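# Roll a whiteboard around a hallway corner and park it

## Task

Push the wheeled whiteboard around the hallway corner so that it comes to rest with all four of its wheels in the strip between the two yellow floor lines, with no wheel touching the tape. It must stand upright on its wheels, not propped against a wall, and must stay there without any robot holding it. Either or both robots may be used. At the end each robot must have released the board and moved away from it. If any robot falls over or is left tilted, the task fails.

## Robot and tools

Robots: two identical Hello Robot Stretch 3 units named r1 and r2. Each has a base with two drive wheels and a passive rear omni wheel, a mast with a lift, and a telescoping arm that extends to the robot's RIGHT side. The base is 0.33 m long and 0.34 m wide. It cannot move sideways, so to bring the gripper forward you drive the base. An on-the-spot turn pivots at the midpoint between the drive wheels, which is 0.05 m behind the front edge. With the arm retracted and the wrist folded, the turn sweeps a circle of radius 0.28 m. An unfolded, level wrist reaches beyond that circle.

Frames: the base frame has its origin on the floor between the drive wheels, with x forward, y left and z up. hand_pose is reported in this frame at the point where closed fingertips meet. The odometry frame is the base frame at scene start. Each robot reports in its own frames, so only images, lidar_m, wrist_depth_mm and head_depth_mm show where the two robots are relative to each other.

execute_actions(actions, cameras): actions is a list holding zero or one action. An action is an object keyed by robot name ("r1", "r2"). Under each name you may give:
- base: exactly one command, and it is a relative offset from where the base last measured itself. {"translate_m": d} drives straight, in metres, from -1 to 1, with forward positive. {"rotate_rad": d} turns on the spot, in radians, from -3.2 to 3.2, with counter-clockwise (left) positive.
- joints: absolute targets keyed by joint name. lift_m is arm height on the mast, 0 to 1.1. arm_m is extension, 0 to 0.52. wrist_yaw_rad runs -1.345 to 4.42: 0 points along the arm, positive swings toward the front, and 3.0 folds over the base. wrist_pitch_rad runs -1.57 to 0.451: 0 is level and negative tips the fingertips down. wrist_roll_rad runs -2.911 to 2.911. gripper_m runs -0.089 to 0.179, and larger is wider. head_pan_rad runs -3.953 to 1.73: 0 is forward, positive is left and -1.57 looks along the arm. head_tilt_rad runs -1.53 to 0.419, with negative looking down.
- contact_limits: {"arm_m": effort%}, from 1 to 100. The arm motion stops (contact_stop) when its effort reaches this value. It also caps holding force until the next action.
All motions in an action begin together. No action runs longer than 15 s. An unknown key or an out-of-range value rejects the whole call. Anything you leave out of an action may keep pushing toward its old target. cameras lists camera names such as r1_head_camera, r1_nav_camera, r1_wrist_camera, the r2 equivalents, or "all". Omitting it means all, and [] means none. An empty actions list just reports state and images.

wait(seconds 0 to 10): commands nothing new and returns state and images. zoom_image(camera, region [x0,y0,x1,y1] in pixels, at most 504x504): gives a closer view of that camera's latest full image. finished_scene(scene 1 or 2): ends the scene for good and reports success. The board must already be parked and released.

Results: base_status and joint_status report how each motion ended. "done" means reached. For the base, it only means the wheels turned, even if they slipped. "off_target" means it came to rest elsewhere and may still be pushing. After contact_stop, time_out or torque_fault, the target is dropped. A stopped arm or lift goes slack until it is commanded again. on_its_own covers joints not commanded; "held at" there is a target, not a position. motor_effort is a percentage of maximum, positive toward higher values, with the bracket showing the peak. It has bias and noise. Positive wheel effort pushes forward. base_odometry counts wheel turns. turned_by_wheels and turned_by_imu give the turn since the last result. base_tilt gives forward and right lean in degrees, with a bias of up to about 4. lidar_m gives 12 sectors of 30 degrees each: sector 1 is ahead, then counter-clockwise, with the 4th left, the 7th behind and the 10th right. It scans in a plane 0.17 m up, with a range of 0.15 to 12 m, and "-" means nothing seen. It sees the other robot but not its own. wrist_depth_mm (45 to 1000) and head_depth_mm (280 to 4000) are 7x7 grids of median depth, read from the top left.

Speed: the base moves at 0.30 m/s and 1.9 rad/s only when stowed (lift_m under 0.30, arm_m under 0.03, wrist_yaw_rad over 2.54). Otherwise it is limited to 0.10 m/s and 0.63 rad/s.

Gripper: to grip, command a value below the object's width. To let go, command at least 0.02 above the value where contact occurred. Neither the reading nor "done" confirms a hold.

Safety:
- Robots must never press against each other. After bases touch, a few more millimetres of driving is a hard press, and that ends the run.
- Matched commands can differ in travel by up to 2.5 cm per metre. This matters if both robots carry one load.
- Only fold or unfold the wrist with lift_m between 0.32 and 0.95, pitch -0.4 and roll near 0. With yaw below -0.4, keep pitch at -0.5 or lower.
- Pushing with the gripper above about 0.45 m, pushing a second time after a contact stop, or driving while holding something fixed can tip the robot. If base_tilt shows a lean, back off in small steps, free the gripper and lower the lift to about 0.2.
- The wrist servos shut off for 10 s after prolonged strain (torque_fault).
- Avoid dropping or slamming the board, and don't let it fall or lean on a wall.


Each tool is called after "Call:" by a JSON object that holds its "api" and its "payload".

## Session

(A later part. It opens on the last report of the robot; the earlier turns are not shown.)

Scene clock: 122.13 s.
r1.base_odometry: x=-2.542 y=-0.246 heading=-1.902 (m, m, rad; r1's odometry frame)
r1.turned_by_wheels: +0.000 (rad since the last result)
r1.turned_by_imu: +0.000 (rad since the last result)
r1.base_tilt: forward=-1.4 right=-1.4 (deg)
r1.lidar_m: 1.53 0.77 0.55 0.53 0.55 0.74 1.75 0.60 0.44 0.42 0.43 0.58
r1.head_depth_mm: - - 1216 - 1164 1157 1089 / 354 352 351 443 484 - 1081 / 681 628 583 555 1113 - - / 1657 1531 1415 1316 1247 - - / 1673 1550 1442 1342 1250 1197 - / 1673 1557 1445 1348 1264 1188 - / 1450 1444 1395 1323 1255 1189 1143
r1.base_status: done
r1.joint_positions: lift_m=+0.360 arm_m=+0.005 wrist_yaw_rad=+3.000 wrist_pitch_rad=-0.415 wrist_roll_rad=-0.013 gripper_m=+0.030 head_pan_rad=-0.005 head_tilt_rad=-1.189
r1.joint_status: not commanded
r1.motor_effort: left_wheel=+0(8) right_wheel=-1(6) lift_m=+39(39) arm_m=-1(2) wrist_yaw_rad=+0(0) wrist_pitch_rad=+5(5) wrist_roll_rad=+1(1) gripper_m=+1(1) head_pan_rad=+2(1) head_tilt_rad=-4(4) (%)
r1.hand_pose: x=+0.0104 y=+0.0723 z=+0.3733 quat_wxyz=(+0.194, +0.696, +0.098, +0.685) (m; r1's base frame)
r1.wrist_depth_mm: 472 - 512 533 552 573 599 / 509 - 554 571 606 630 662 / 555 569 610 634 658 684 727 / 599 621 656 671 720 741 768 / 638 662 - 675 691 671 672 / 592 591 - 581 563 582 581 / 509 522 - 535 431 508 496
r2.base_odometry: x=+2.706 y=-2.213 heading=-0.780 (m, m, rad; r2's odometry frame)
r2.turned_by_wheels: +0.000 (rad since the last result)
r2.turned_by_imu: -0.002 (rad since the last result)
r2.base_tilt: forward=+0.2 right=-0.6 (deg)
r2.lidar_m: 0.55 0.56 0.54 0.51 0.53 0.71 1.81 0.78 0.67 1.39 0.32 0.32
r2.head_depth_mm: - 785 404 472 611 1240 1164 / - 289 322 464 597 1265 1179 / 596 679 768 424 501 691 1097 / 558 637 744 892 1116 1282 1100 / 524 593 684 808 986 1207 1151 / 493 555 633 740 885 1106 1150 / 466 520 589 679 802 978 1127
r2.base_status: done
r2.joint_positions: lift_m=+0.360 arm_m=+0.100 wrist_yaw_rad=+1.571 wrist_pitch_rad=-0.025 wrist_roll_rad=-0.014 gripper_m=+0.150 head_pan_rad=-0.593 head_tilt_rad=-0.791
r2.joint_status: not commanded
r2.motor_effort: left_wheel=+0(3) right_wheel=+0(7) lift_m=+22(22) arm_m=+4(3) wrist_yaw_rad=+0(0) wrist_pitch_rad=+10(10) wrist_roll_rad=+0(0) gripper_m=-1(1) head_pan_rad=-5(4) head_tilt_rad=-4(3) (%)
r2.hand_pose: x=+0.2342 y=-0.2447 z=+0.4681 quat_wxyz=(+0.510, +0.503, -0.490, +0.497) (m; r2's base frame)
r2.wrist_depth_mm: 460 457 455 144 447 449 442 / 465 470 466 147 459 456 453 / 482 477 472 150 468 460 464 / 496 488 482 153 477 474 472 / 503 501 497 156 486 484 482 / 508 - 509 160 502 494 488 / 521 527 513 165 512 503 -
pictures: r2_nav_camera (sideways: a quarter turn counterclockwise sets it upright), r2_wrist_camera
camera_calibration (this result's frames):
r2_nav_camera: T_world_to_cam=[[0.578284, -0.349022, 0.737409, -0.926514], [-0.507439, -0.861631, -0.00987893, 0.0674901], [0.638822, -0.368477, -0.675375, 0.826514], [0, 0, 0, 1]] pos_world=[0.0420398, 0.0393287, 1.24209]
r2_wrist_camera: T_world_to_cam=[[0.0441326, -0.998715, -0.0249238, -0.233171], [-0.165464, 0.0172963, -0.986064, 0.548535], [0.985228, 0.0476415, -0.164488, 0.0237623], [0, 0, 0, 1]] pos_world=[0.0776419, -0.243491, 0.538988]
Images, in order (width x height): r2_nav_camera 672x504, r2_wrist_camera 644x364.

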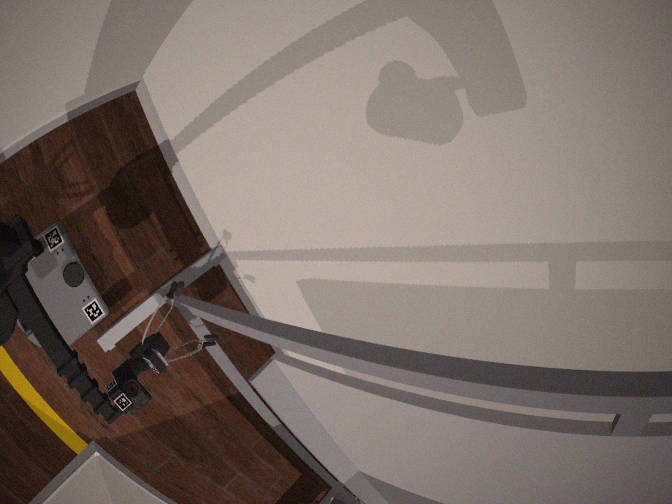

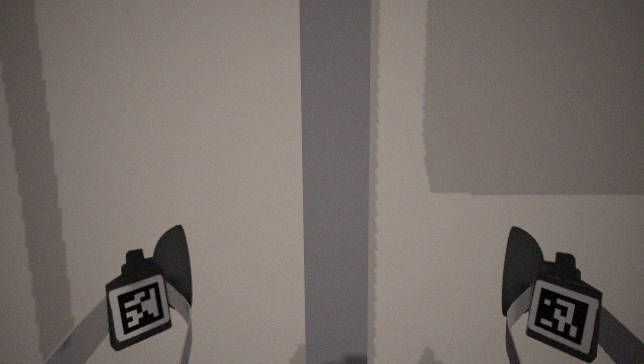

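Call:
{"api": "execute_actions", "payload": {"actions": [{"r2":{"base":{"translate_m":0.035},"joints":{"gripper_m":0.012}},"r1":{"base":{"translate_m":-0.08}}}], "cameras": []}}

Call:
{"api": "execute_actions", "payload": {"actions": [{"r2":{"base":{"translate_m":-0.3}}}], "cameras": ["r2_wrist_camera","r2_nav_camera","r1_nav_camera"]}}

Scene clock: 124.30 s.
r1.base_odometry: x=-2.516 y=-0.170 heading=-1.902 (m, m, rad; r1's odometry frame)
r1.turned_by_wheels: +0.000 (rad since the last result)
r1.turned_by_imu: +0.000 (rad since the last result)
r1.base_tilt: forward=-1.5 right=-1.4 (deg)
r1.lidar_m: 1.53 0.77 0.55 0.53 0.55 0.74 1.76 0.61 0.44 0.42 0.43 0.19
r1.head_depth_mm: - - 747 1279 1206 1159 1093 / 354 353 375 461 1219 - 1076 / 680 628 583 1292 1209 - - / 1648 1524 1416 1340 1226 - - / 1685 1552 1436 1338 1236 1197 - / 1697 1558 1447 1344 1262 1195 - / 1460 1432 1396 1329 1248 1192 1142
r1.base_status: done
r1.joint_positions: lift_m=+0.360 arm_m=+0.005 wrist_yaw_rad=+3.000 wrist_pitch_rad=-0.415 wrist_roll_rad=-0.013 gripper_m=+0.030 head_pan_rad=-0.005 head_tilt_rad=-1.189
r1.joint_status: not commanded
r1.motor_effort: left_wheel=+0(5) right_wheel=-1(6) lift_m=+39(40) arm_m=-2(1) wrist_yaw_rad=-1(0) wrist_pitch_rad=+5(5) wrist_roll_rad=+1(1) gripper_m=+1(0) head_pan_rad=+1(2) head_tilt_rad=-3(3) (%)
r1.hand_pose: x=+0.0104 y=+0.0723 z=+0.3733 quat_wxyz=(+0.194, +0.696, +0.098, +0.685) (m; r1's base frame)
r1.wrist_depth_mm: 474 - 502 523 544 573 598 / 507 - 541 580 599 627 663 / 545 567 608 630 660 693 726 / 598 621 660 676 722 744 777 / 639 654 - 692 698 674 668 / 589 588 - 576 565 585 577 / 509 519 - 533 491 501 511
r2.base_odometry: x=+2.731 y=-2.237 heading=-0.780 (m, m, rad; r2's odometry frame)
r2.turned_by_wheels: +0.000 (rad since the last result)
r2.turned_by_imu: +0.000 (rad since the last result)
r2.base_tilt: forward=+0.2 right=-0.8 (deg)
r2.lidar_m: 0.51 0.53 0.54 0.52 0.53 0.71 1.82 0.78 0.69 1.52 0.29 0.31
r2.head_depth_mm: - - 303 432 540 929 1162 / 597 685 319 353 444 1291 1158 / 554 641 757 919 1094 626 1012 / 519 593 693 830 1045 1260 1105 / 487 552 638 753 919 1171 1151 / 459 516 589 688 825 1032 1145 / 434 485 549 633 747 912 1100
r2.base_status: done
r2.joint_positions: lift_m=+0.360 arm_m=+0.100 wrist_yaw_rad=+1.581 wrist_pitch_rad=-0.025 wrist_roll_rad=-0.014 gripper_m=+0.013 head_pan_rad=-0.593 head_tilt_rad=-0.791
r2.joint_status: all done
r2.motor_effort: left_wheel=+1(4) right_wheel=-6(6) lift_m=+21(22) arm_m=+4(4) wrist_yaw_rad=-7(7) wrist_pitch_rad=+9(10) wrist_roll_rad=+1(1) gripper_m=-17(100) head_pan_rad=-4(4) head_tilt_rad=-5(4) (%)
r2.hand_pose: x=+0.2342 y=-0.2420 z=+0.4681 quat_wxyz=(+0.507, +0.505, -0.487, +0.500) (m; r2's base frame)
r2.wrist_depth_mm: 431 423 420 111 411 409 406 / 437 433 432 113 421 417 412 / 451 443 440 115 427 424 424 / 463 449 455 118 444 437 430 / 473 469 462 120 449 451 437 / 482 475 470 123 123 456 458 / 497 487 482 126 472 467 463
pictures: none
No camera images: the call's "cameras" was empty. Leave "cameras" out to get every camera's image.

Scene clock: 128.53 s.
r1.base_odometry: x=-2.516 y=-0.170 heading=-1.902 (m, m, rad; r1's odometry frame)
r1.turned_by_wheels: +0.000 (rad since the last result)
r1.turned_by_imu: +0.001 (rad since the last result)
r1.base_tilt: forward=-1.4 right=-1.4 (deg)
r1.lidar_m: 1.53 0.77 0.55 0.53 0.55 0.74 1.76 0.61 0.44 0.42 0.43 0.18
r1.head_depth_mm: - - 1179 1278 1214 1163 1085 / 358 344 386 427 1223 - 1077 / 672 622 583 1297 1212 - - / 1655 1529 1417 1328 1236 - - / 1681 1554 1441 1335 1251 1201 - / 1687 1554 1452 1344 1260 1189 - / 1452 1430 1394 1325 1253 1190 1143
r1.base_status: not commanded
r1.joint_positions: lift_m=+0.360 arm_m=+0.005 wrist_yaw_rad=+3.000 wrist_pitch_rad=-0.415 wrist_roll_rad=-0.013 gripper_m=+0.030 head_pan_rad=-0.005 head_tilt_rad=-1.189
r1.joint_status: not commanded
r1.motor_effort: left_wheel=+0(0) right_wheel=-1(1) lift_m=+39(39) arm_m=-2(2) wrist_yaw_rad=-1(0) wrist_pitch_rad=+5(5) wrist_roll_rad=+1(1) gripper_m=+0(0) head_pan_rad=+1(2) head_tilt_rad=-4(4) (%)
r1.hand_pose: x=+0.0104 y=+0.0723 z=+0.3733 quat_wxyz=(+0.194, +0.696, +0.098, +0.685) (m; r1's base frame)
r1.wrist_depth_mm: 473 - 509 526 550 567 596 / 514 - 551 568 600 625 654 / 553 573 599 640 666 700 734 / 604 618 665 676 727 767 786 / 653 668 - 668 695 686 681 / 595 603 - 575 547 579 577 / 518 518 - 543 487 503 501
r2.base_odometry: x=+2.517 y=-2.026 heading=-0.780 (m, m, rad; r2's odometry frame)
r2.turned_by_wheels: +0.000 (rad since the last result)
r2.turned_by_imu: +0.003 (rad since the last result)
r2.base_tilt: forward=+0.2 right=-0.8 (deg)
r2.lidar_m: 0.81 0.74 0.53 0.51 0.52 0.70 1.81 0.79 0.57 0.56 1.18 0.51
r2.head_depth_mm: 567 672 824 1755 1519 1316 1170 / 524 613 737 1651 1455 1317 1177 / 487 563 666 755 1449 1310 1138 / 802 884 663 1239 1492 1280 1118 / 429 494 574 721 1325 1243 1146 / 747 841 960 1119 1335 1300 1149 / 707 791 897 1028 1214 1295 1148
r2.base_status: done
r2.joint_positions: lift_m=+0.360 arm_m=+0.100 wrist_yaw_rad=+1.569 wrist_pitch_rad=-0.019 wrist_roll_rad=-0.014 gripper_m=+0.012 head_pan_rad=-0.593 head_tilt_rad=-0.791
r2.joint_status: not commanded
r2.motor_effort: left_wheel=+0(3) right_wheel=+2(28) lift_m=+22(22) arm_m=+3(3) wrist_yaw_rad=+1(7) wrist_pitch_rad=+7(9) wrist_roll_rad=+1(0) gripper_m=-1(16) head_pan_rad=-4(4) head_tilt_rad=-3(3) (%)
r2.hand_pose: x=+0.2344 y=-0.2454 z=+0.4696 quat_wxyz=(+0.509, +0.501, -0.492, +0.498) (m; r2's base frame)
r2.wrist_depth_mm: 712 708 693 687 681 688 668 / 728 731 729 710 699 696 696 / 735 745 726 725 714 727 711 / 759 758 757 736 742 737 723 / 775 782 767 763 756 736 733 / 790 791 780 - 761 402 402 / 795 783 788 780 765 763 759
pictures: r1_nav_camera (sideways: a quarter turn counterclockwise sets it upright), r2_nav_camera (sideways: a quarter turn counterclockwise sets it upright), r2_wrist_camera
camera_calibration (this result's frames):
r1_nav_camera: T_world_to_cam=[[0.93716, -0.0188003, 0.348392, -0.419643], [-0.019269, -0.999812, -0.00212004, 0.051878], [0.348366, -0.00472634, -0.937347, 1.16625], [0, 0, 0, 1]] pos_world=[-0.0120078, 0.049491, 1.23949]
r2_nav_camera: T_world_to_cam=[[0.578261, -0.34906, 0.737409, -0.926514], [-0.507494, -0.861598, -0.00987893, 0.0674904], [0.638798, -0.368518, -0.675375, 0.826514], [0, 0, 0, 1]] pos_world=[0.0420424, 0.0393264, 1.24209]
r2_wrist_camera: T_world_to_cam=[[0.0421764, -0.998806, -0.0246687, -0.233464], [-0.159749, 0.0176314, -0.987, 0.549208], [0.986256, 0.0455689, -0.158815, 0.0204536], [0, 0, 0, 1]] pos_world=[0.0774098, -0.243801, 0.539558]
Images, in order (width x height): r1_nav_camera 672x504, r2_nav_camera 672x504, r2_wrist_camera 644x364.

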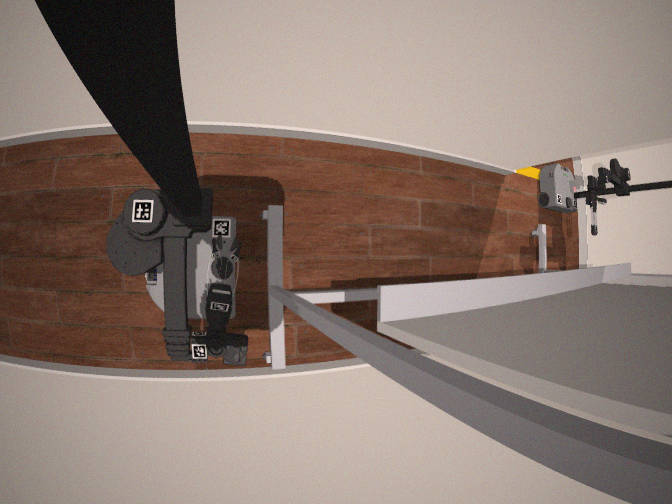

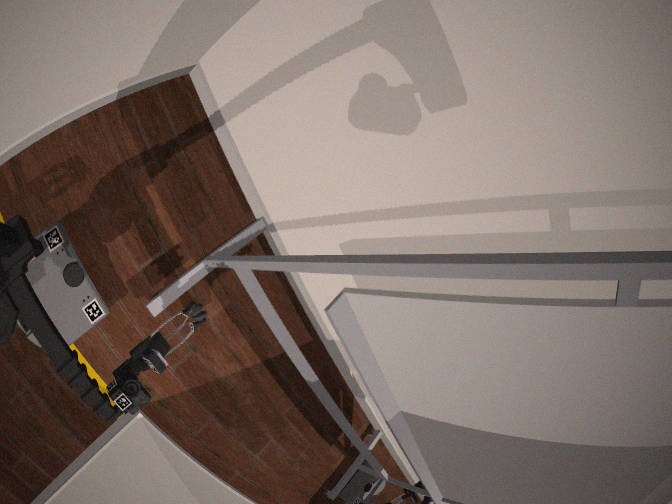

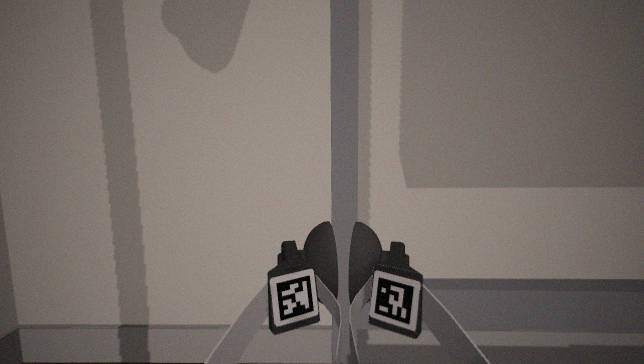

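Call:
{"api": "execute_actions", "payload": {"actions": [{"r2":{"base":{"translate_m":0.32},"joints":{"gripper_m":0.12}}}], "cameras": []}}

Call:
{"api": "execute_actions", "payload": {"actions": [{"r2":{"joints":{"gripper_m":-0.03}}}], "cameras": ["r2_wrist_camera"]}}

Call:
{"api": "execute_actions", "payload": {"actions": [{"r2":{"base":{"translate_m":-0.25}},"r1":{"base":{"translate_m":0.14}}}], "cameras": ["r2_wrist_camera","r2_nav_camera","r1_nav_camera"]}}

Scene clock: 133.17 s.
r1.base_odometry: x=-2.516 y=-0.170 heading=-1.902 (m, m, rad; r1's odometry frame)
r1.turned_by_wheels: +0.000 (rad since the last result)
r1.turned_by_imu: +0.001 (rad since the last result)
r1.base_tilt: forward=-1.4 right=-1.4 (deg)
r1.lidar_m: 1.53 0.77 0.55 0.53 0.55 0.74 1.75 0.61 0.44 0.42 0.43 0.18
r1.head_depth_mm: - - 1182 1277 1211 1158 1085 / 358 344 386 427 1228 - 1072 / 671 622 584 1302 1213 - - / 1658 1526 1410 1333 1235 - - / 1684 1556 1438 1342 1246 1200 - / 1696 1571 1446 1340 1260 1192 - / 1455 1438 1390 1319 1253 1187 1144
r1.base_status: not commanded
r1.joint_positions: lift_m=+0.360 arm_m=+0.005 wrist_yaw_rad=+3.000 wrist_pitch_rad=-0.415 wrist_roll_rad=-0.013 gripper_m=+0.030 head_pan_rad=-0.005 head_tilt_rad=-1.189
r1.joint_status: not commanded
r1.motor_effort: left_wheel=+0(0) right_wheel=+0(0) lift_m=+38(39) arm_m=-2(1) wrist_yaw_rad=+0(1) wrist_pitch_rad=+5(5) wrist_roll_rad=+1(1) gripper_m=+0(1) head_pan_rad=+1(1) head_tilt_rad=-4(4) (%)
r1.hand_pose: x=+0.0104 y=+0.0723 z=+0.3733 quat_wxyz=(+0.194, +0.696, +0.098, +0.685) (m; r1's base frame)
r1.wrist_depth_mm: 474 - 510 534 549 564 596 / 507 - 559 569 598 617 664 / 551 572 608 639 662 686 720 / 598 625 673 692 710 746 776 / 646 655 - 682 684 679 666 / 597 593 - 579 547 584 567 / 505 512 - 544 478 502 504
r2.base_odometry: x=+2.745 y=-2.251 heading=-0.780 (m, m, rad; r2's odometry frame)
r2.turned_by_wheels: +0.000 (rad since the last result)
r2.turned_by_imu: -0.002 (rad since the last result)
r2.base_tilt: forward=+0.1 right=-0.7 (deg)
r2.lidar_m: 0.49 0.51 0.54 0.51 0.53 0.71 1.83 0.78 0.70 1.59 0.27 0.52
r2.head_depth_mm: 618 731 892 325 352 564 1139 / 572 667 803 1004 1261 501 871 / 532 614 727 892 1142 1312 1029 / 498 569 663 798 996 1244 1117 / 466 529 610 722 882 1137 1153 / 440 495 565 660 790 986 1130 / 416 464 527 608 715 875 1090
r2.base_status: done
r2.joint_positions: lift_m=+0.360 arm_m=+0.100 wrist_yaw_rad=+1.569 wrist_pitch_rad=-0.019 wrist_roll_rad=-0.014 gripper_m=+0.120 head_pan_rad=-0.593 head_tilt_rad=-0.791
r2.joint_status: all done
r2.motor_effort: left_wheel=-1(3) right_wheel=+0(7) lift_m=+21(22) arm_m=+2(2) wrist_yaw_rad=+1(1) wrist_pitch_rad=+8(8) wrist_roll_rad=+0(0) gripper_m=+0(97) head_pan_rad=-5(4) head_tilt_rad=-5(1) (%)
r2.hand_pose: x=+0.2344 y=-0.2454 z=+0.4696 quat_wxyz=(+0.509, +0.501, -0.492, +0.498) (m; r2's base frame)
r2.wrist_depth_mm: 409 406 404 59 59 396 394 / 417 415 414 61 60 405 402 / 424 423 423 62 62 414 408 / 431 432 427 63 63 418 415 / 445 446 437 65 65 434 427 / 452 453 449 66 66 - 437 / 465 463 464 67 67 448 445
pictures: none
No camera images: the call's "cameras" was empty. Leave "cameras" out to get every camera's image.

Scene clock: 135.17 s.
r1.base_odometry: x=-2.516 y=-0.170 heading=-1.902 (m, m, rad; r1's odometry frame)
r1.turned_by_wheels: +0.000 (rad since the last result)
r1.turned_by_imu: +0.000 (rad since the last result)
r1.base_tilt: forward=-1.4 right=-1.3 (deg)
r1.lidar_m: 1.52 0.77 0.55 0.53 0.55 0.74 1.76 0.61 0.44 0.42 0.43 0.18
r1.head_depth_mm: - - 1178 1276 1212 1158 1090 / 357 344 387 427 1230 - 1075 / 671 622 584 1294 1210 - - / 1651 1532 1416 1330 1235 - - / 1686 1546 1435 1344 1248 1203 - / 1691 1553 1446 1344 1261 1194 - / 1455 1442 1397 1324 1254 1190 1144
r1.base_status: not commanded
r1.joint_positions: lift_m=+0.360 arm_m=+0.005 wrist_yaw_rad=+3.000 wrist_pitch_rad=-0.415 wrist_roll_rad=-0.013 gripper_m=+0.030 head_pan_rad=-0.005 head_tilt_rad=-1.189
r1.joint_status: not commanded
r1.motor_effort: left_wheel=+0(0) right_wheel=+0(0) lift_m=+39(39) arm_m=-1(2) wrist_yaw_rad=+0(0) wrist_pitch_rad=+5(5) wrist_roll_rad=+1(1) gripper_m=+0(0) head_pan_rad=+1(1) head_tilt_rad=-4(4) (%)
r1.hand_pose: x=+0.0104 y=+0.0723 z=+0.3733 quat_wxyz=(+0.194, +0.696, +0.098, +0.685) (m; r1's base frame)
r1.wrist_depth_mm: 467 - 518 523 556 564 603 / 515 - 562 573 599 631 662 / 552 563 599 629 646 688 730 / 609 618 651 695 736 748 767 / 642 652 - 696 691 674 680 / 590 587 - 581 551 578 575 / 511 523 - 545 483 496 502
r2.base_odometry: x=+2.745 y=-2.251 heading=-0.780 (m, m, rad; r2's odometry frame)
r2.turned_by_wheels: +0.000 (rad since the last result)
r2.turned_by_imu: +0.000 (rad since the last result)
r2.base_tilt: forward=+0.2 right=-0.8 (deg)
r2.lidar_m: 0.49 0.51 0.54 0.52 0.53 0.71 1.82 0.78 0.70 1.58 0.27 0.51
r2.head_depth_mm: 618 733 889 325 352 563 1139 / 572 667 802 1005 1261 501 873 / 532 613 727 890 1145 1314 1013 / 497 568 662 796 999 1242 1115 / 466 529 611 721 881 1134 1147 / 440 494 565 658 791 984 1130 / 416 465 525 606 715 875 1088
r2.base_status: not commanded
r2.joint_positions: lift_m=+0.360 arm_m=+0.100 wrist_yaw_rad=+1.562 wrist_pitch_rad=-0.019 wrist_roll_rad=-0.014 gripper_m=-0.028 head_pan_rad=-0.593 head_tilt_rad=-0.791
r2.joint_status: all done
r2.motor_effort: left_wheel=+0(0) right_wheel=+0(1) lift_m=+22(21) arm_m=+2(2) wrist_yaw_rad=+5(5) wrist_pitch_rad=+8(8) wrist_roll_rad=+1(0) gripper_m=-51(100) head_pan_rad=-5(4) head_tilt_rad=-3(3) (%)
r2.hand_pose: x=+0.2344 y=-0.2471 z=+0.4696 quat_wxyz=(+0.511, +0.499, -0.493, +0.497) (m; r2's base frame)
r2.wrist_depth_mm: 407 403 404 59 59 398 399 / 418 411 413 61 61 406 403 / 421 418 420 62 62 414 410 / 433 435 427 63 63 422 418 / 440 438 437 64 65 431 429 / 453 449 446 66 66 440 439 / 456 462 462 67 67 451 452
pictures: r2_wrist_camera
camera_calibration (this result's frames):
r2_wrist_camera: T_world_to_cam=[[0.035625, -0.999061, -0.0246592, -0.233723], [-0.15963, 0.0186693, -0.987, 0.549466], [0.986534, 0.0390982, -0.158815, 0.0188782], [0, 0, 0, 1]] pos_world=[0.0774139, -0.2445, 0.539558]
Images, in order (width x height): r2_wrist_camera 644x364.

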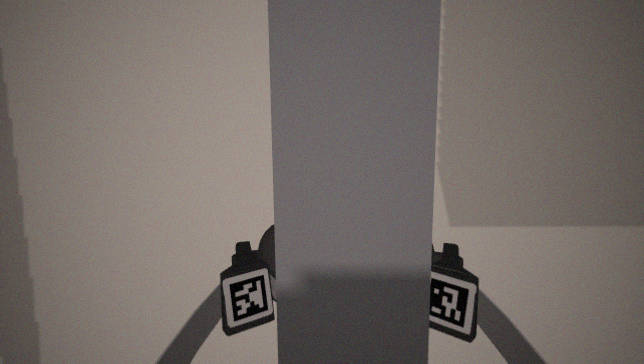

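Scene clock: 138.63 s.
r1.base_odometry: x=-2.561 y=-0.303 heading=-1.902 (m, m, rad; r1's odometry frame)
r1.turned_by_wheels: +0.000 (rad since the last result)
r1.turned_by_imu: +0.026 (rad since the last result)
r1.base_tilt: forward=-1.5 right=-1.4 (deg)
r1.lidar_m: 1.67 0.75 0.55 0.53 0.55 0.76 1.58 0.59 0.43 0.42 0.43 0.87
r1.head_depth_mm: - - 1303 1340 1167 1158 1088 / - 295 309 420 412 - 1078 / 368 423 498 538 1119 - - / 682 643 604 1294 1247 - - / 1650 1543 1435 1340 1253 1174 - / 1681 1551 1448 1350 1260 1195 - / 1367 1372 1353 1317 1256 1190 1145
r1.base_status: done
r1.joint_positions: lift_m=+0.360 arm_m=+0.005 wrist_yaw_rad=+3.000 wrist_pitch_rad=-0.415 wrist_roll_rad=-0.013 gripper_m=+0.030 head_pan_rad=-0.004 head_tilt_rad=-1.190
r1.joint_status: not commanded
r1.motor_effort: left_wheel=+1(28) right_wheel=-1(3) lift_m=+38(40) arm_m=-1(2) wrist_yaw_rad=+0(0) wrist_pitch_rad=+5(6) wrist_roll_rad=+1(1) gripper_m=+0(0) head_pan_rad=+2(1) head_tilt_rad=-4(4) (%)
r1.hand_pose: x=+0.0104 y=+0.0722 z=+0.3733 quat_wxyz=(+0.194, +0.696, +0.098, +0.685) (m; r1's base frame)
r1.wrist_depth_mm: 478 - 508 531 545 564 591 / 522 - 557 579 589 616 648 / 563 576 618 628 654 676 702 / 614 624 669 674 705 748 758 / 647 672 - 700 703 679 681 / 580 583 - 580 570 577 580 / 510 521 - 475 506 501 496
r2.base_odometry: x=+2.567 y=-2.076 heading=-0.779 (m, m, rad; r2's odometry frame)
r2.turned_by_wheels: +0.000 (rad since the last result)
r2.turned_by_imu: +0.058 (rad since the last result)
r2.base_tilt: forward=+0.2 right=-0.7 (deg)
r2.lidar_m: 0.73 0.71 0.53 0.51 0.53 0.75 1.90 0.74 0.58 0.93 0.25 0.76
r2.head_depth_mm: 883 1035 1228 298 337 552 1158 / 824 959 1149 1420 1449 465 1005 / 776 896 1058 1287 1469 1312 842 / 732 835 972 1167 1419 1306 1102 / 692 783 906 1067 1315 1304 1148 / 656 739 847 987 1187 1295 1145 / 624 698 792 917 1087 1247 1149
r2.base_status: done
r2.joint_positions: lift_m=+0.360 arm_m=+0.099 wrist_yaw_rad=+1.636 wrist_pitch_rad=-0.019 wrist_roll_rad=-0.015 gripper_m=-0.008 head_pan_rad=-0.593 head_tilt_rad=-0.791
r2.joint_status: not commanded
r2.on_its_own: wrist_yaw_rad is held at +1.634, not at your +1.570, by its stall guard, which is not easing now; gripper_m is held at -0.009, not at your -0.030, by its stall guard, which is still easing; right_wheel is at rest, and its effort (-20) is outside its rest range (-18 to +18)
r2.motor_effort: left_wheel=+2(9) right_wheel=-20(41) lift_m=+22(21) arm_m=+5(10) wrist_yaw_rad=-1(38) wrist_pitch_rad=+8(7) wrist_roll_rad=+1(2) gripper_m=-31(50) head_pan_rad=-4(5) head_tilt_rad=-4(4) (%)
r2.hand_pose: x=+0.2338 y=-0.2279 z=+0.4696 quat_wxyz=(+0.492, +0.517, -0.474, +0.515) (m; r2's base frame)
r2.wrist_depth_mm: 713 679 642 61 61 575 556 / 716 681 657 62 62 579 563 / 728 692 661 63 63 594 575 / 738 713 694 65 65 603 576 / 737 733 716 66 66 622 607 / 767 756 730 67 67 645 610 / 753 750 723 69 69 639 631
pictures: r1_nav_camera (sideways: a quarter turn counterclockwise sets it upright), r2_nav_camera (sideways: a quarter turn counterclockwise sets it upright), r2_wrist_camera
camera_calibration (this result's frames):
r1_nav_camera: T_world_to_cam=[[0.937428, -0.0186948, 0.347678, -0.418715], [-0.0191568, -0.999814, -0.00210884, 0.0518628], [0.347653, -0.00468351, -0.937612, 1.16659], [0, 0, 0, 1]] pos_world=[-0.0120609, 0.0494891, 1.2395]
r2_nav_camera: T_world_to_cam=[[0.578361, -0.349197, 0.737265, -0.926328], [-0.507571, -0.861553, -0.00989182, 0.0675076], [0.638648, -0.368493, -0.675531, 0.826718], [0, 0, 0, 1]] pos_world=[0.0420352, 0.0393304, 1.24209]
r2_wrist_camera: T_world_to_cam=[[0.109151, -0.993744, -0.0236527, -0.230976], [-0.160458, 0.00586836, -0.987025, 0.546325], [0.980989, 0.11153, -0.158814, 0.0364487], [0, 0, 0, 1]] pos_world=[0.0771179, -0.236802, 0.539561]
Images, in order (width x height): r1_nav_camera 672x504, r2_nav_camera 672x504, r2_wrist_camera 644x364.

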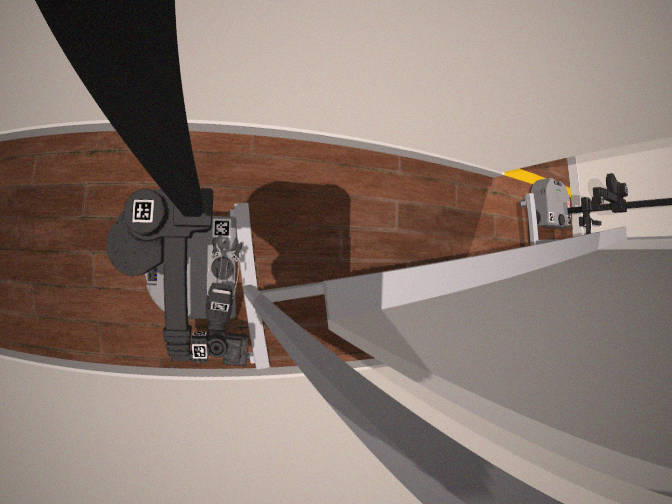

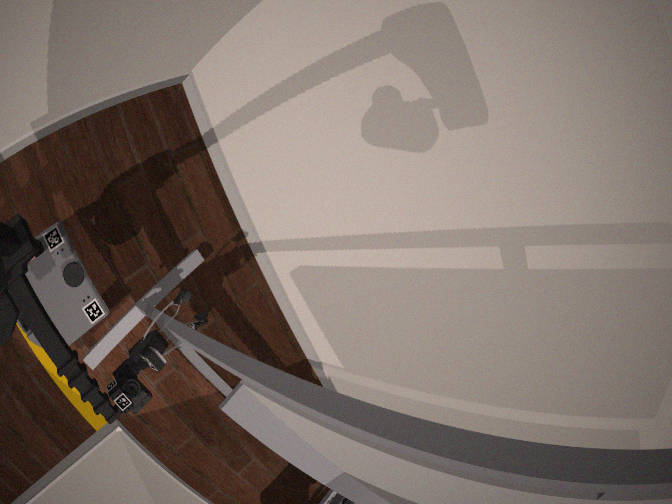

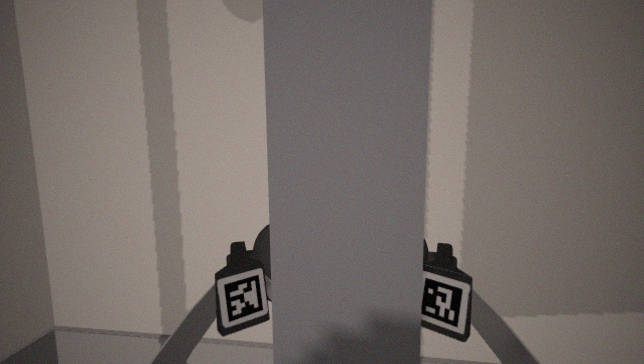

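Call:
{"api": "execute_actions", "payload": {"actions": [{"r2":{"base":{"rotate_rad":-0.08}}}], "cameras": []}}

Call:
{"api": "execute_actions", "payload": {"actions": [{"r2":{"base":{"translate_m":-0.25},"joints":{"arm_m":0.03}},"r1":{"base":{"translate_m":0.09}}}], "cameras": ["r2_nav_camera","r1_nav_camera"]}}

Scene clock: 139.83 s.
r1.base_odometry: x=-2.561 y=-0.303 heading=-1.902 (m, m, rad; r1's odometry frame)
r1.turned_by_wheels: +0.000 (rad since the last result)
r1.turned_by_imu: +0.000 (rad since the last result)
r1.base_tilt: forward=-1.5 right=-1.4 (deg)
r1.lidar_m: 1.68 0.75 0.55 0.53 0.55 0.76 1.58 0.59 0.43 0.42 0.43 0.90
r1.head_depth_mm: - - 1308 1336 1166 1159 1090 / - - 307 880 415 - 1079 / 357 408 484 538 1110 - - / 675 637 604 1302 1246 - - / 1654 1553 1432 1335 1251 1166 - / 1681 1560 1441 1345 1256 1188 - / 1365 1381 1355 1319 1251 1186 1143
r1.base_status: not commanded
r1.joint_positions: lift_m=+0.360 arm_m=+0.005 wrist_yaw_rad=+3.000 wrist_pitch_rad=-0.415 wrist_roll_rad=-0.013 gripper_m=+0.030 head_pan_rad=-0.004 head_tilt_rad=-1.190
r1.joint_status: not commanded
r1.motor_effort: left_wheel=+6(6) right_wheel=+0(0) lift_m=+39(38) arm_m=-2(2) wrist_yaw_rad=+0(0) wrist_pitch_rad=+5(5) wrist_roll_rad=+1(1) gripper_m=+0(1) head_pan_rad=+1(1) head_tilt_rad=-3(3) (%)
r1.hand_pose: x=+0.0104 y=+0.0722 z=+0.3733 quat_wxyz=(+0.194, +0.696, +0.098, +0.685) (m; r1's base frame)
r1.wrist_depth_mm: 479 - 509 525 547 572 592 / 517 - 555 581 588 616 646 / 561 586 603 626 653 671 730 / 619 636 675 687 698 729 775 / 649 664 - 676 689 680 677 / 585 590 - 582 567 587 580 / 514 516 - 472 497 507 503
r2.base_odometry: x=+2.567 y=-2.076 heading=-0.858 (m, m, rad; r2's odometry frame)
r2.turned_by_wheels: -0.079 (rad since the last result)
r2.turned_by_imu: -0.074 (rad since the last result)
r2.base_tilt: forward=+0.2 right=-0.8 (deg)
r2.lidar_m: 0.73 0.75 0.54 0.51 0.53 0.69 1.71 0.80 0.58 0.70 0.25 0.77
r2.head_depth_mm: 966 1138 1329 288 339 556 1163 / 890 1038 1250 1547 363 446 1136 / 825 953 1129 1388 1510 1304 795 / 770 879 1026 1231 1441 1310 1098 / 719 817 940 1111 1355 1302 1128 / 678 761 869 1012 1217 1297 1150 / 640 714 807 931 1094 1253 1145
r2.base_status: rotate_rad off_target (by the wheels' count: -0.0792 of -0.0800)
r2.joint_positions: lift_m=+0.360 arm_m=+0.099 wrist_yaw_rad=+1.683 wrist_pitch_rad=-0.019 wrist_roll_rad=-0.015 gripper_m=-0.004 head_pan_rad=-0.593 head_tilt_rad=-0.791
r2.joint_status: not commanded
r2.on_its_own: wrist_yaw_rad is held at +1.634, not at your +1.570, by its stall guard, which is still easing; gripper_m is held at -0.005, not at your -0.030, by its stall guard, which is still easing; right_wheel is at rest, and its effort (-29) is outside its rest range (-18 to +18)
r2.motor_effort: left_wheel=+8(11) right_wheel=-29(43) lift_m=+22(22) arm_m=+6(6) wrist_yaw_rad=-29(29) wrist_pitch_rad=+8(8) wrist_roll_rad=+2(1) gripper_m=-38(38) head_pan_rad=-4(5) head_tilt_rad=-3(2) (%)
r2.hand_pose: x=+0.2328 y=-0.2159 z=+0.4696 quat_wxyz=(+0.480, +0.528, -0.462, +0.527) (m; r2's base frame)
r2.wrist_depth_mm: 699 674 649 61 62 597 575 / 720 697 670 63 63 611 584 / 723 711 685 64 65 626 597 / 731 743 687 65 66 639 595 / 760 739 709 66 67 644 628 / 779 755 736 68 68 655 632 / 780 764 743 69 70 668 642
pictures: none
No camera images: the call's "cameras" was empty. Leave "cameras" out to get every camera's image.

Scene clock: 143.27 s.
r1.base_odometry: x=-2.591 y=-0.388 heading=-1.902 (m, m, rad; r1's odometry frame)
r1.turned_by_wheels: +0.000 (rad since the last result)
r1.turned_by_imu: +0.052 (rad since the last result)
r1.base_tilt: forward=-1.5 right=-1.3 (deg)
r1.lidar_m: 1.75 0.71 0.54 0.53 0.56 0.80 1.34 0.56 0.43 0.42 0.44 0.15
r1.head_depth_mm: 1479 1520 - 1274 1213 1159 1090 / - - 396 343 1205 - 1078 / 313 343 414 554 1007 - - / 474 617 591 1287 1248 - - / 702 1500 1432 1340 1248 1191 - / 1693 1534 1440 1344 1257 1189 - / 1226 1252 1277 1293 1253 1194 1136
r1.base_status: done
r1.joint_positions: lift_m=+0.360 arm_m=+0.005 wrist_yaw_rad=+3.000 wrist_pitch_rad=-0.415 wrist_roll_rad=-0.013 gripper_m=+0.030 head_pan_rad=-0.004 head_tilt_rad=-1.190
r1.joint_status: not commanded
r1.motor_effort: left_wheel=+0(30) right_wheel=+0(4) lift_m=+39(39) arm_m=-2(2) wrist_yaw_rad=+0(0) wrist_pitch_rad=+5(6) wrist_roll_rad=+1(1) gripper_m=+1(0) head_pan_rad=+1(1) head_tilt_rad=-4(4) (%)
r1.hand_pose: x=+0.0104 y=+0.0722 z=+0.3732 quat_wxyz=(+0.194, +0.696, +0.098, +0.685) (m; r1's base frame)
r1.wrist_depth_mm: 493 - 513 523 535 548 559 / 535 - 553 563 576 597 611 / 586 595 599 616 639 657 680 / 640 649 673 686 698 706 732 / 670 660 - 681 697 681 690 / 588 582 - 569 566 582 582 / 514 518 - 531 487 507 502
r2.base_odometry: x=+2.403 y=-1.887 heading=-0.858 (m, m, rad; r2's odometry frame)
r2.turned_by_wheels: +0.000 (rad since the last result)
r2.turned_by_imu: +0.007 (rad since the last result)
r2.base_tilt: forward=+0.1 right=-0.7 (deg)
r2.lidar_m: 0.98 0.74 0.52 0.50 0.51 0.68 1.71 0.81 0.58 0.55 0.20 0.20
r2.head_depth_mm: - - - 345 610 585 1158 / - - - - 397 540 1153 / 1103 1263 1464 - 295 362 855 / 1037 1188 1393 1658 1509 1281 1112 / 978 1103 1274 1502 1505 1306 1109 / 918 1033 1171 1373 1488 1300 1128 / 866 968 1095 1264 1432 1297 1143
r2.base_status: done
r2.joint_positions: lift_m=+0.360 arm_m=+0.031 wrist_yaw_rad=+1.683 wrist_pitch_rad=-0.019 wrist_roll_rad=-0.015 gripper_m=+0.014 head_pan_rad=-0.593 head_tilt_rad=-0.792
r2.joint_status: all done
r2.on_its_own: wrist_yaw_rad is held at +1.696, not at your +1.570, by its stall guard, which is not easing now; gripper_m is held at +0.013, not at your -0.030, by its stall guard, which is still easing
r2.motor_effort: left_wheel=+0(9) right_wheel=-17(60) lift_m=+21(22) arm_m=-8(13) wrist_yaw_rad=+7(29) wrist_pitch_rad=+7(8) wrist_roll_rad=+1(1) gripper_m=-29(38) head_pan_rad=-4(4) head_tilt_rad=-3(3) (%)
r2.hand_pose: x=+0.2328 y=-0.1471 z=+0.4698 quat_wxyz=(+0.480, +0.528, -0.462, +0.527) (m; r2's base frame)
r2.wrist_depth_mm: 706 911 902 63 65 809 782 / 713 935 919 64 67 818 796 / 696 950 912 66 68 834 819 / 701 948 933 67 70 850 823 / 708 - 950 68 71 872 844 / 719 - - 70 72 882 862 / 713 879 841 71 74 834 867
pictures: r1_nav_camera (sideways: a quarter turn counterclockwise sets it upright), r2_nav_camera (sideways: a quarter turn counterclockwise sets it upright)
camera_calibration (this result's frames):
r1_nav_camera: T_world_to_cam=[[0.937436, -0.0186801, 0.347656, -0.418686], [-0.0191412, -0.999815, -0.0021085, 0.0518622], [0.347631, -0.00467795, -0.93762, 1.16661], [0, 0, 0, 1]] pos_world=[-0.0120632, 0.0494888, 1.2395]
r2_nav_camera: T_world_to_cam=[[0.579186, -0.349937, 0.736266, -0.925031], [-0.507777, -0.861431, -0.00998169, 0.0676259], [0.637735, -0.368078, -0.676618, 0.828138], [0, 0, 0, 1]] pos_world=[0.0419707, 0.0393718, 1.24208]
Images, in order (width x height): r1_nav_camera 672x504, r2_nav_camera 672x504.

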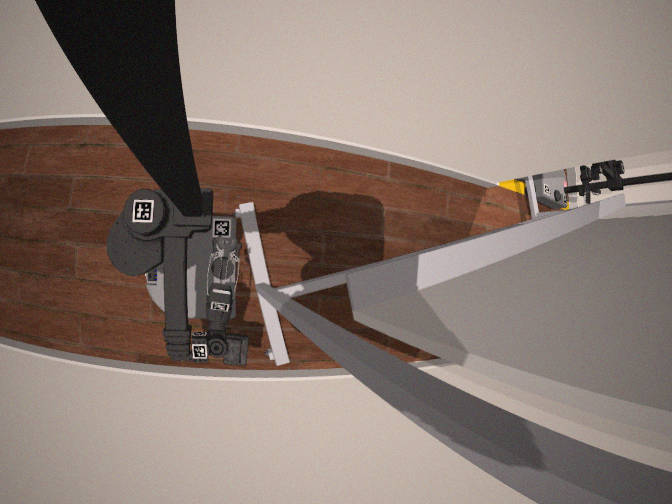

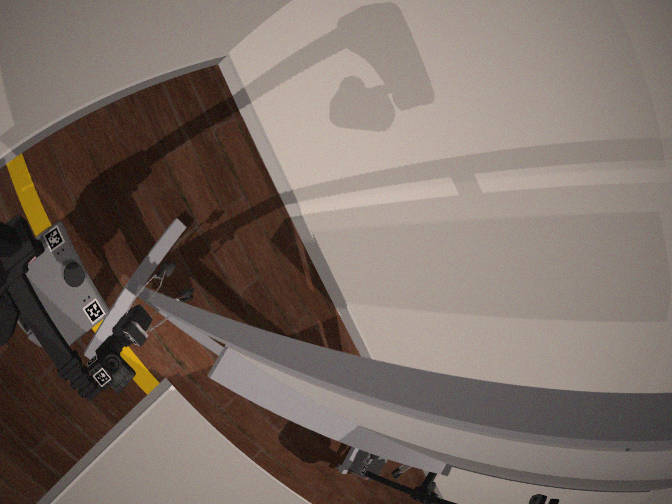

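Call:
{"api": "execute_actions", "payload": {"actions": [{"r2":{"base":{"rotate_rad":-0.35},"joints":{"wrist_yaw_rad":1.85,"gripper_m":0.015,"arm_m":0.01}}}], "cameras": []}}

Call:
{"api": "execute_actions", "payload": {"actions": [{"r2":{"base":{"translate_m":-0.25}},"r1":{"base":{"translate_m":0.17}}}], "cameras": ["r2_nav_camera","r1_nav_camera"]}}

Scene clock: 145.00 s.
r1.base_odometry: x=-2.591 y=-0.388 heading=-1.902 (m, m, rad; r1's odometry frame)
r1.turned_by_wheels: +0.000 (rad since the last result)
r1.turned_by_imu: +0.000 (rad since the last result)
r1.base_tilt: forward=-1.4 right=-1.3 (deg)
r1.lidar_m: 1.76 0.71 0.54 0.53 0.56 0.80 1.34 0.56 0.43 0.42 0.44 0.15
r1.head_depth_mm: 1634 - - 1292 1216 1157 1091 / - 1480 885 353 1215 - 1080 / 309 338 428 560 1134 - - / 441 593 591 1295 1245 - - / 688 662 1417 1338 1249 1192 - / 1662 1542 1447 1351 1259 1194 - / 1221 1253 1285 1293 1247 1192 1142
r1.base_status: not commanded
r1.joint_positions: lift_m=+0.360 arm_m=+0.005 wrist_yaw_rad=+3.000 wrist_pitch_rad=-0.415 wrist_roll_rad=-0.013 gripper_m=+0.030 head_pan_rad=-0.004 head_tilt_rad=-1.190
r1.joint_status: not commanded
r1.motor_effort: left_wheel=+0(0) right_wheel=-1(1) lift_m=+39(38) arm_m=-1(1) wrist_yaw_rad=+0(0) wrist_pitch_rad=+5(5) wrist_roll_rad=+1(1) gripper_m=+0(1) head_pan_rad=+1(2) head_tilt_rad=-3(3) (%)
r1.hand_pose: x=+0.0104 y=+0.0722 z=+0.3732 quat_wxyz=(+0.194, +0.696, +0.098, +0.685) (m; r1's base frame)
r1.wrist_depth_mm: 496 - 517 518 533 545 560 / 532 - 556 572 576 592 610 / 585 596 610 624 637 659 683 / 634 644 678 655 701 704 733 / 671 671 - 670 697 678 672 / 586 589 - 581 556 582 572 / 501 524 - 534 425 510 504
r2.base_odometry: x=+2.404 y=-1.887 heading=-1.208 (m, m, rad; r2's odometry frame)
r2.turned_by_wheels: -0.350 (rad since the last result)
r2.turned_by_imu: -0.344 (rad since the last result)
r2.base_tilt: forward=+0.3 right=-0.7 (deg)
r2.lidar_m: 0.99 0.98 0.63 0.51 0.50 0.54 0.83 1.43 0.69 0.56 0.55 0.17
r2.head_depth_mm: 1492 1807 2037 1806 1524 967 1117 / 345 473 842 770 1413 1289 1159 / - - - 410 595 548 1157 / - - - - - 317 484 / - - - 1749 1504 1280 1129 / 1180 1310 1477 1638 1489 1300 1149 / 1069 1175 1302 1466 1498 1294 1141
r2.base_status: done
r2.joint_positions: lift_m=+0.360 arm_m=+0.010 wrist_yaw_rad=+1.849 wrist_pitch_rad=-0.019 wrist_roll_rad=-0.015 gripper_m=+0.023 head_pan_rad=-0.593 head_tilt_rad=-0.792
r2.joint_status: gripper_m off_target (ended at +0.023, target +0.015); the others done
r2.on_its_own: gripper_m is held at +0.022, not at your +0.015, by its stall guard, which is still easing; right_wheel is at rest, and its effort (-22) is outside its rest range (-18 to +18)
r2.motor_effort: left_wheel=+2(5) right_wheel=-22(43) lift_m=+21(20) arm_m=-4(21) wrist_yaw_rad=+0(54) wrist_pitch_rad=+8(8) wrist_roll_rad=+1(1) gripper_m=-11(37) head_pan_rad=-4(4) head_tilt_rad=-3(4) (%)
r2.hand_pose: x=+0.2246 y=-0.0851 z=+0.4698 quat_wxyz=(+0.435, +0.564, -0.417, +0.565) (m; r2's base frame)
r2.wrist_depth_mm: 849 879 883 66 71 920 932 / 834 896 919 67 73 953 968 / 843 906 909 69 74 957 971 / 843 912 928 70 76 - - / 833 963 968 72 77 - - / 821 949 - 73 78 - - / 796 901 854 75 81 846 898
pictures: none
No camera images: the call's "cameras" was empty. Leave "cameras" out to get every camera's image.

Scene clock: 148.43 s.
r1.base_odometry: x=-2.646 y=-0.549 heading=-1.902 (m, m, rad; r1's odometry frame)
r1.turned_by_wheels: +0.000 (rad since the last result)
r1.turned_by_imu: +0.033 (rad since the last result)
r1.base_tilt: forward=-1.4 right=-1.5 (deg)
r1.lidar_m: 2.21 0.68 0.53 0.52 0.56 0.81 1.25 0.56 0.44 0.43 0.46 0.68
r1.head_depth_mm: 1653 - - 1305 1222 1161 1088 / 1629 1520 1439 317 1212 - 1081 / - - 345 513 928 - - / 317 384 571 561 1251 - - / 509 633 613 1342 1255 1137 - / 713 1450 1432 1350 1260 1196 - / 1126 1166 1216 1248 1239 1192 1145
r1.base_status: done
r1.joint_positions: lift_m=+0.360 arm_m=+0.005 wrist_yaw_rad=+3.000 wrist_pitch_rad=-0.416 wrist_roll_rad=-0.013 gripper_m=+0.030 head_pan_rad=-0.004 head_tilt_rad=-1.191
r1.joint_status: not commanded
r1.motor_effort: left_wheel=+1(36) right_wheel=-1(11) lift_m=+39(40) arm_m=-1(2) wrist_yaw_rad=+0(0) wrist_pitch_rad=+5(6) wrist_roll_rad=+1(1) gripper_m=+0(0) head_pan_rad=+1(2) head_tilt_rad=-3(3) (%)
r1.hand_pose: x=+0.0104 y=+0.0722 z=+0.3732 quat_wxyz=(+0.194, +0.696, +0.098, +0.685) (m; r1's base frame)
r1.wrist_depth_mm: 494 - 503 519 515 523 542 / 530 - 548 557 560 568 583 / 586 588 598 614 619 627 638 / 637 648 674 687 684 692 690 / 657 674 - 690 690 682 692 / 582 581 - 577 559 585 573 / 512 520 - 476 509 511 511
r2.base_odometry: x=+2.315 y=-1.653 heading=-1.207 (m, m, rad; r2's odometry frame)
r2.turned_by_wheels: +0.000 (rad since the last result)
r2.turned_by_imu: +0.002 (rad since the last result)
r2.base_tilt: forward=+0.2 right=-0.7 (deg)
r2.lidar_m: 1.22 1.05 0.51 0.41 0.41 0.44 0.68 1.67 0.81 0.65 0.64 0.20
r2.head_depth_mm: 558 617 694 793 926 1114 1160 / 2464 1297 778 873 1026 1233 1152 / 519 725 866 772 678 1262 1156 / 311 336 376 456 593 579 1129 / - - - - 306 375 589 / - - - 1727 1461 1298 1148 / - 1437 1607 1720 1491 1292 1146
r2.base_status: done
r2.joint_positions: lift_m=+0.360 arm_m=+0.010 wrist_yaw_rad=+1.833 wrist_pitch_rad=-0.016 wrist_roll_rad=-0.015 gripper_m=+0.022 head_pan_rad=-0.593 head_tilt_rad=-0.792
r2.joint_status: not commanded
r2.on_its_own: gripper_m is held at +0.022, not at your +0.015, by its stall guard, which is not easing now
r2.motor_effort: left_wheel=-1(9) right_wheel=-17(40) lift_m=+21(21) arm_m=+4(8) wrist_yaw_rad=+10(46) wrist_pitch_rad=+6(7) wrist_roll_rad=+1(1) gripper_m=-11(28) head_pan_rad=-4(5) head_tilt_rad=-3(2) (%)
r2.hand_pose: x=+0.2257 y=-0.0884 z=+0.4705 quat_wxyz=(+0.438, +0.560, -0.422, +0.562) (m; r2's base frame)
r2.wrist_depth_mm: 733 - - 114 - - - / 738 - - 117 - - - / 739 - - 119 - - - / 734 - - 122 - - - / 730 - - 123 - - - / 722 - - 125 130 - - / 737 901 852 130 837 892 887
pictures: r1_nav_camera (sideways: a quarter turn counterclockwise sets it upright), r2_nav_camera (sideways: a quarter turn counterclockwise sets it upright)
camera_calibration (this result's frames):
r1_nav_camera: T_world_to_cam=[[0.937738, -0.0184684, 0.346851, -0.41764], [-0.0189159, -0.999819, -0.00209588, 0.0518444], [0.346827, -0.00459559, -0.937918, 1.167], [0, 0, 0, 1]] pos_world=[-0.012128, 0.0494849, 1.23951]
r2_nav_camera: T_world_to_cam=[[0.579258, -0.350038, 0.736161, -0.924895], [-0.507834, -0.861397, -0.00999111, 0.0676385], [0.637624, -0.368061, -0.676732, 0.828287], [0, 0, 0, 1]] pos_world=[0.0419656, 0.0393746, 1.24208]
Images, in order (width x height): r1_nav_camera 672x504, r2_nav_camera 672x504.

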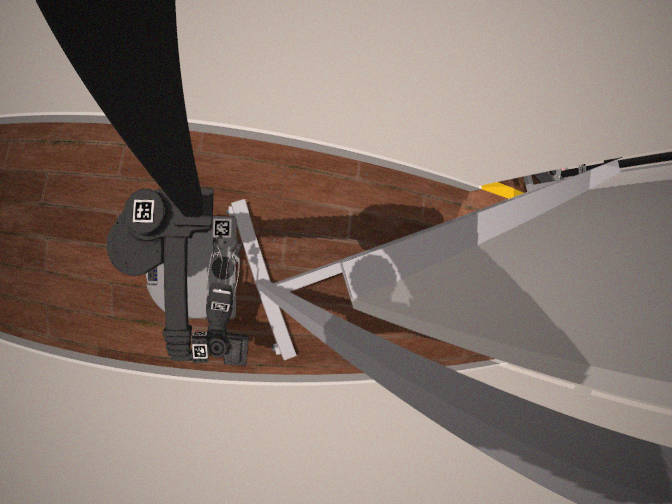

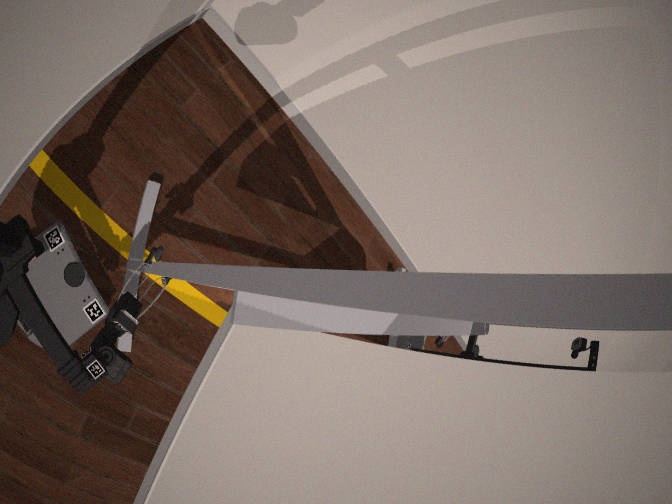

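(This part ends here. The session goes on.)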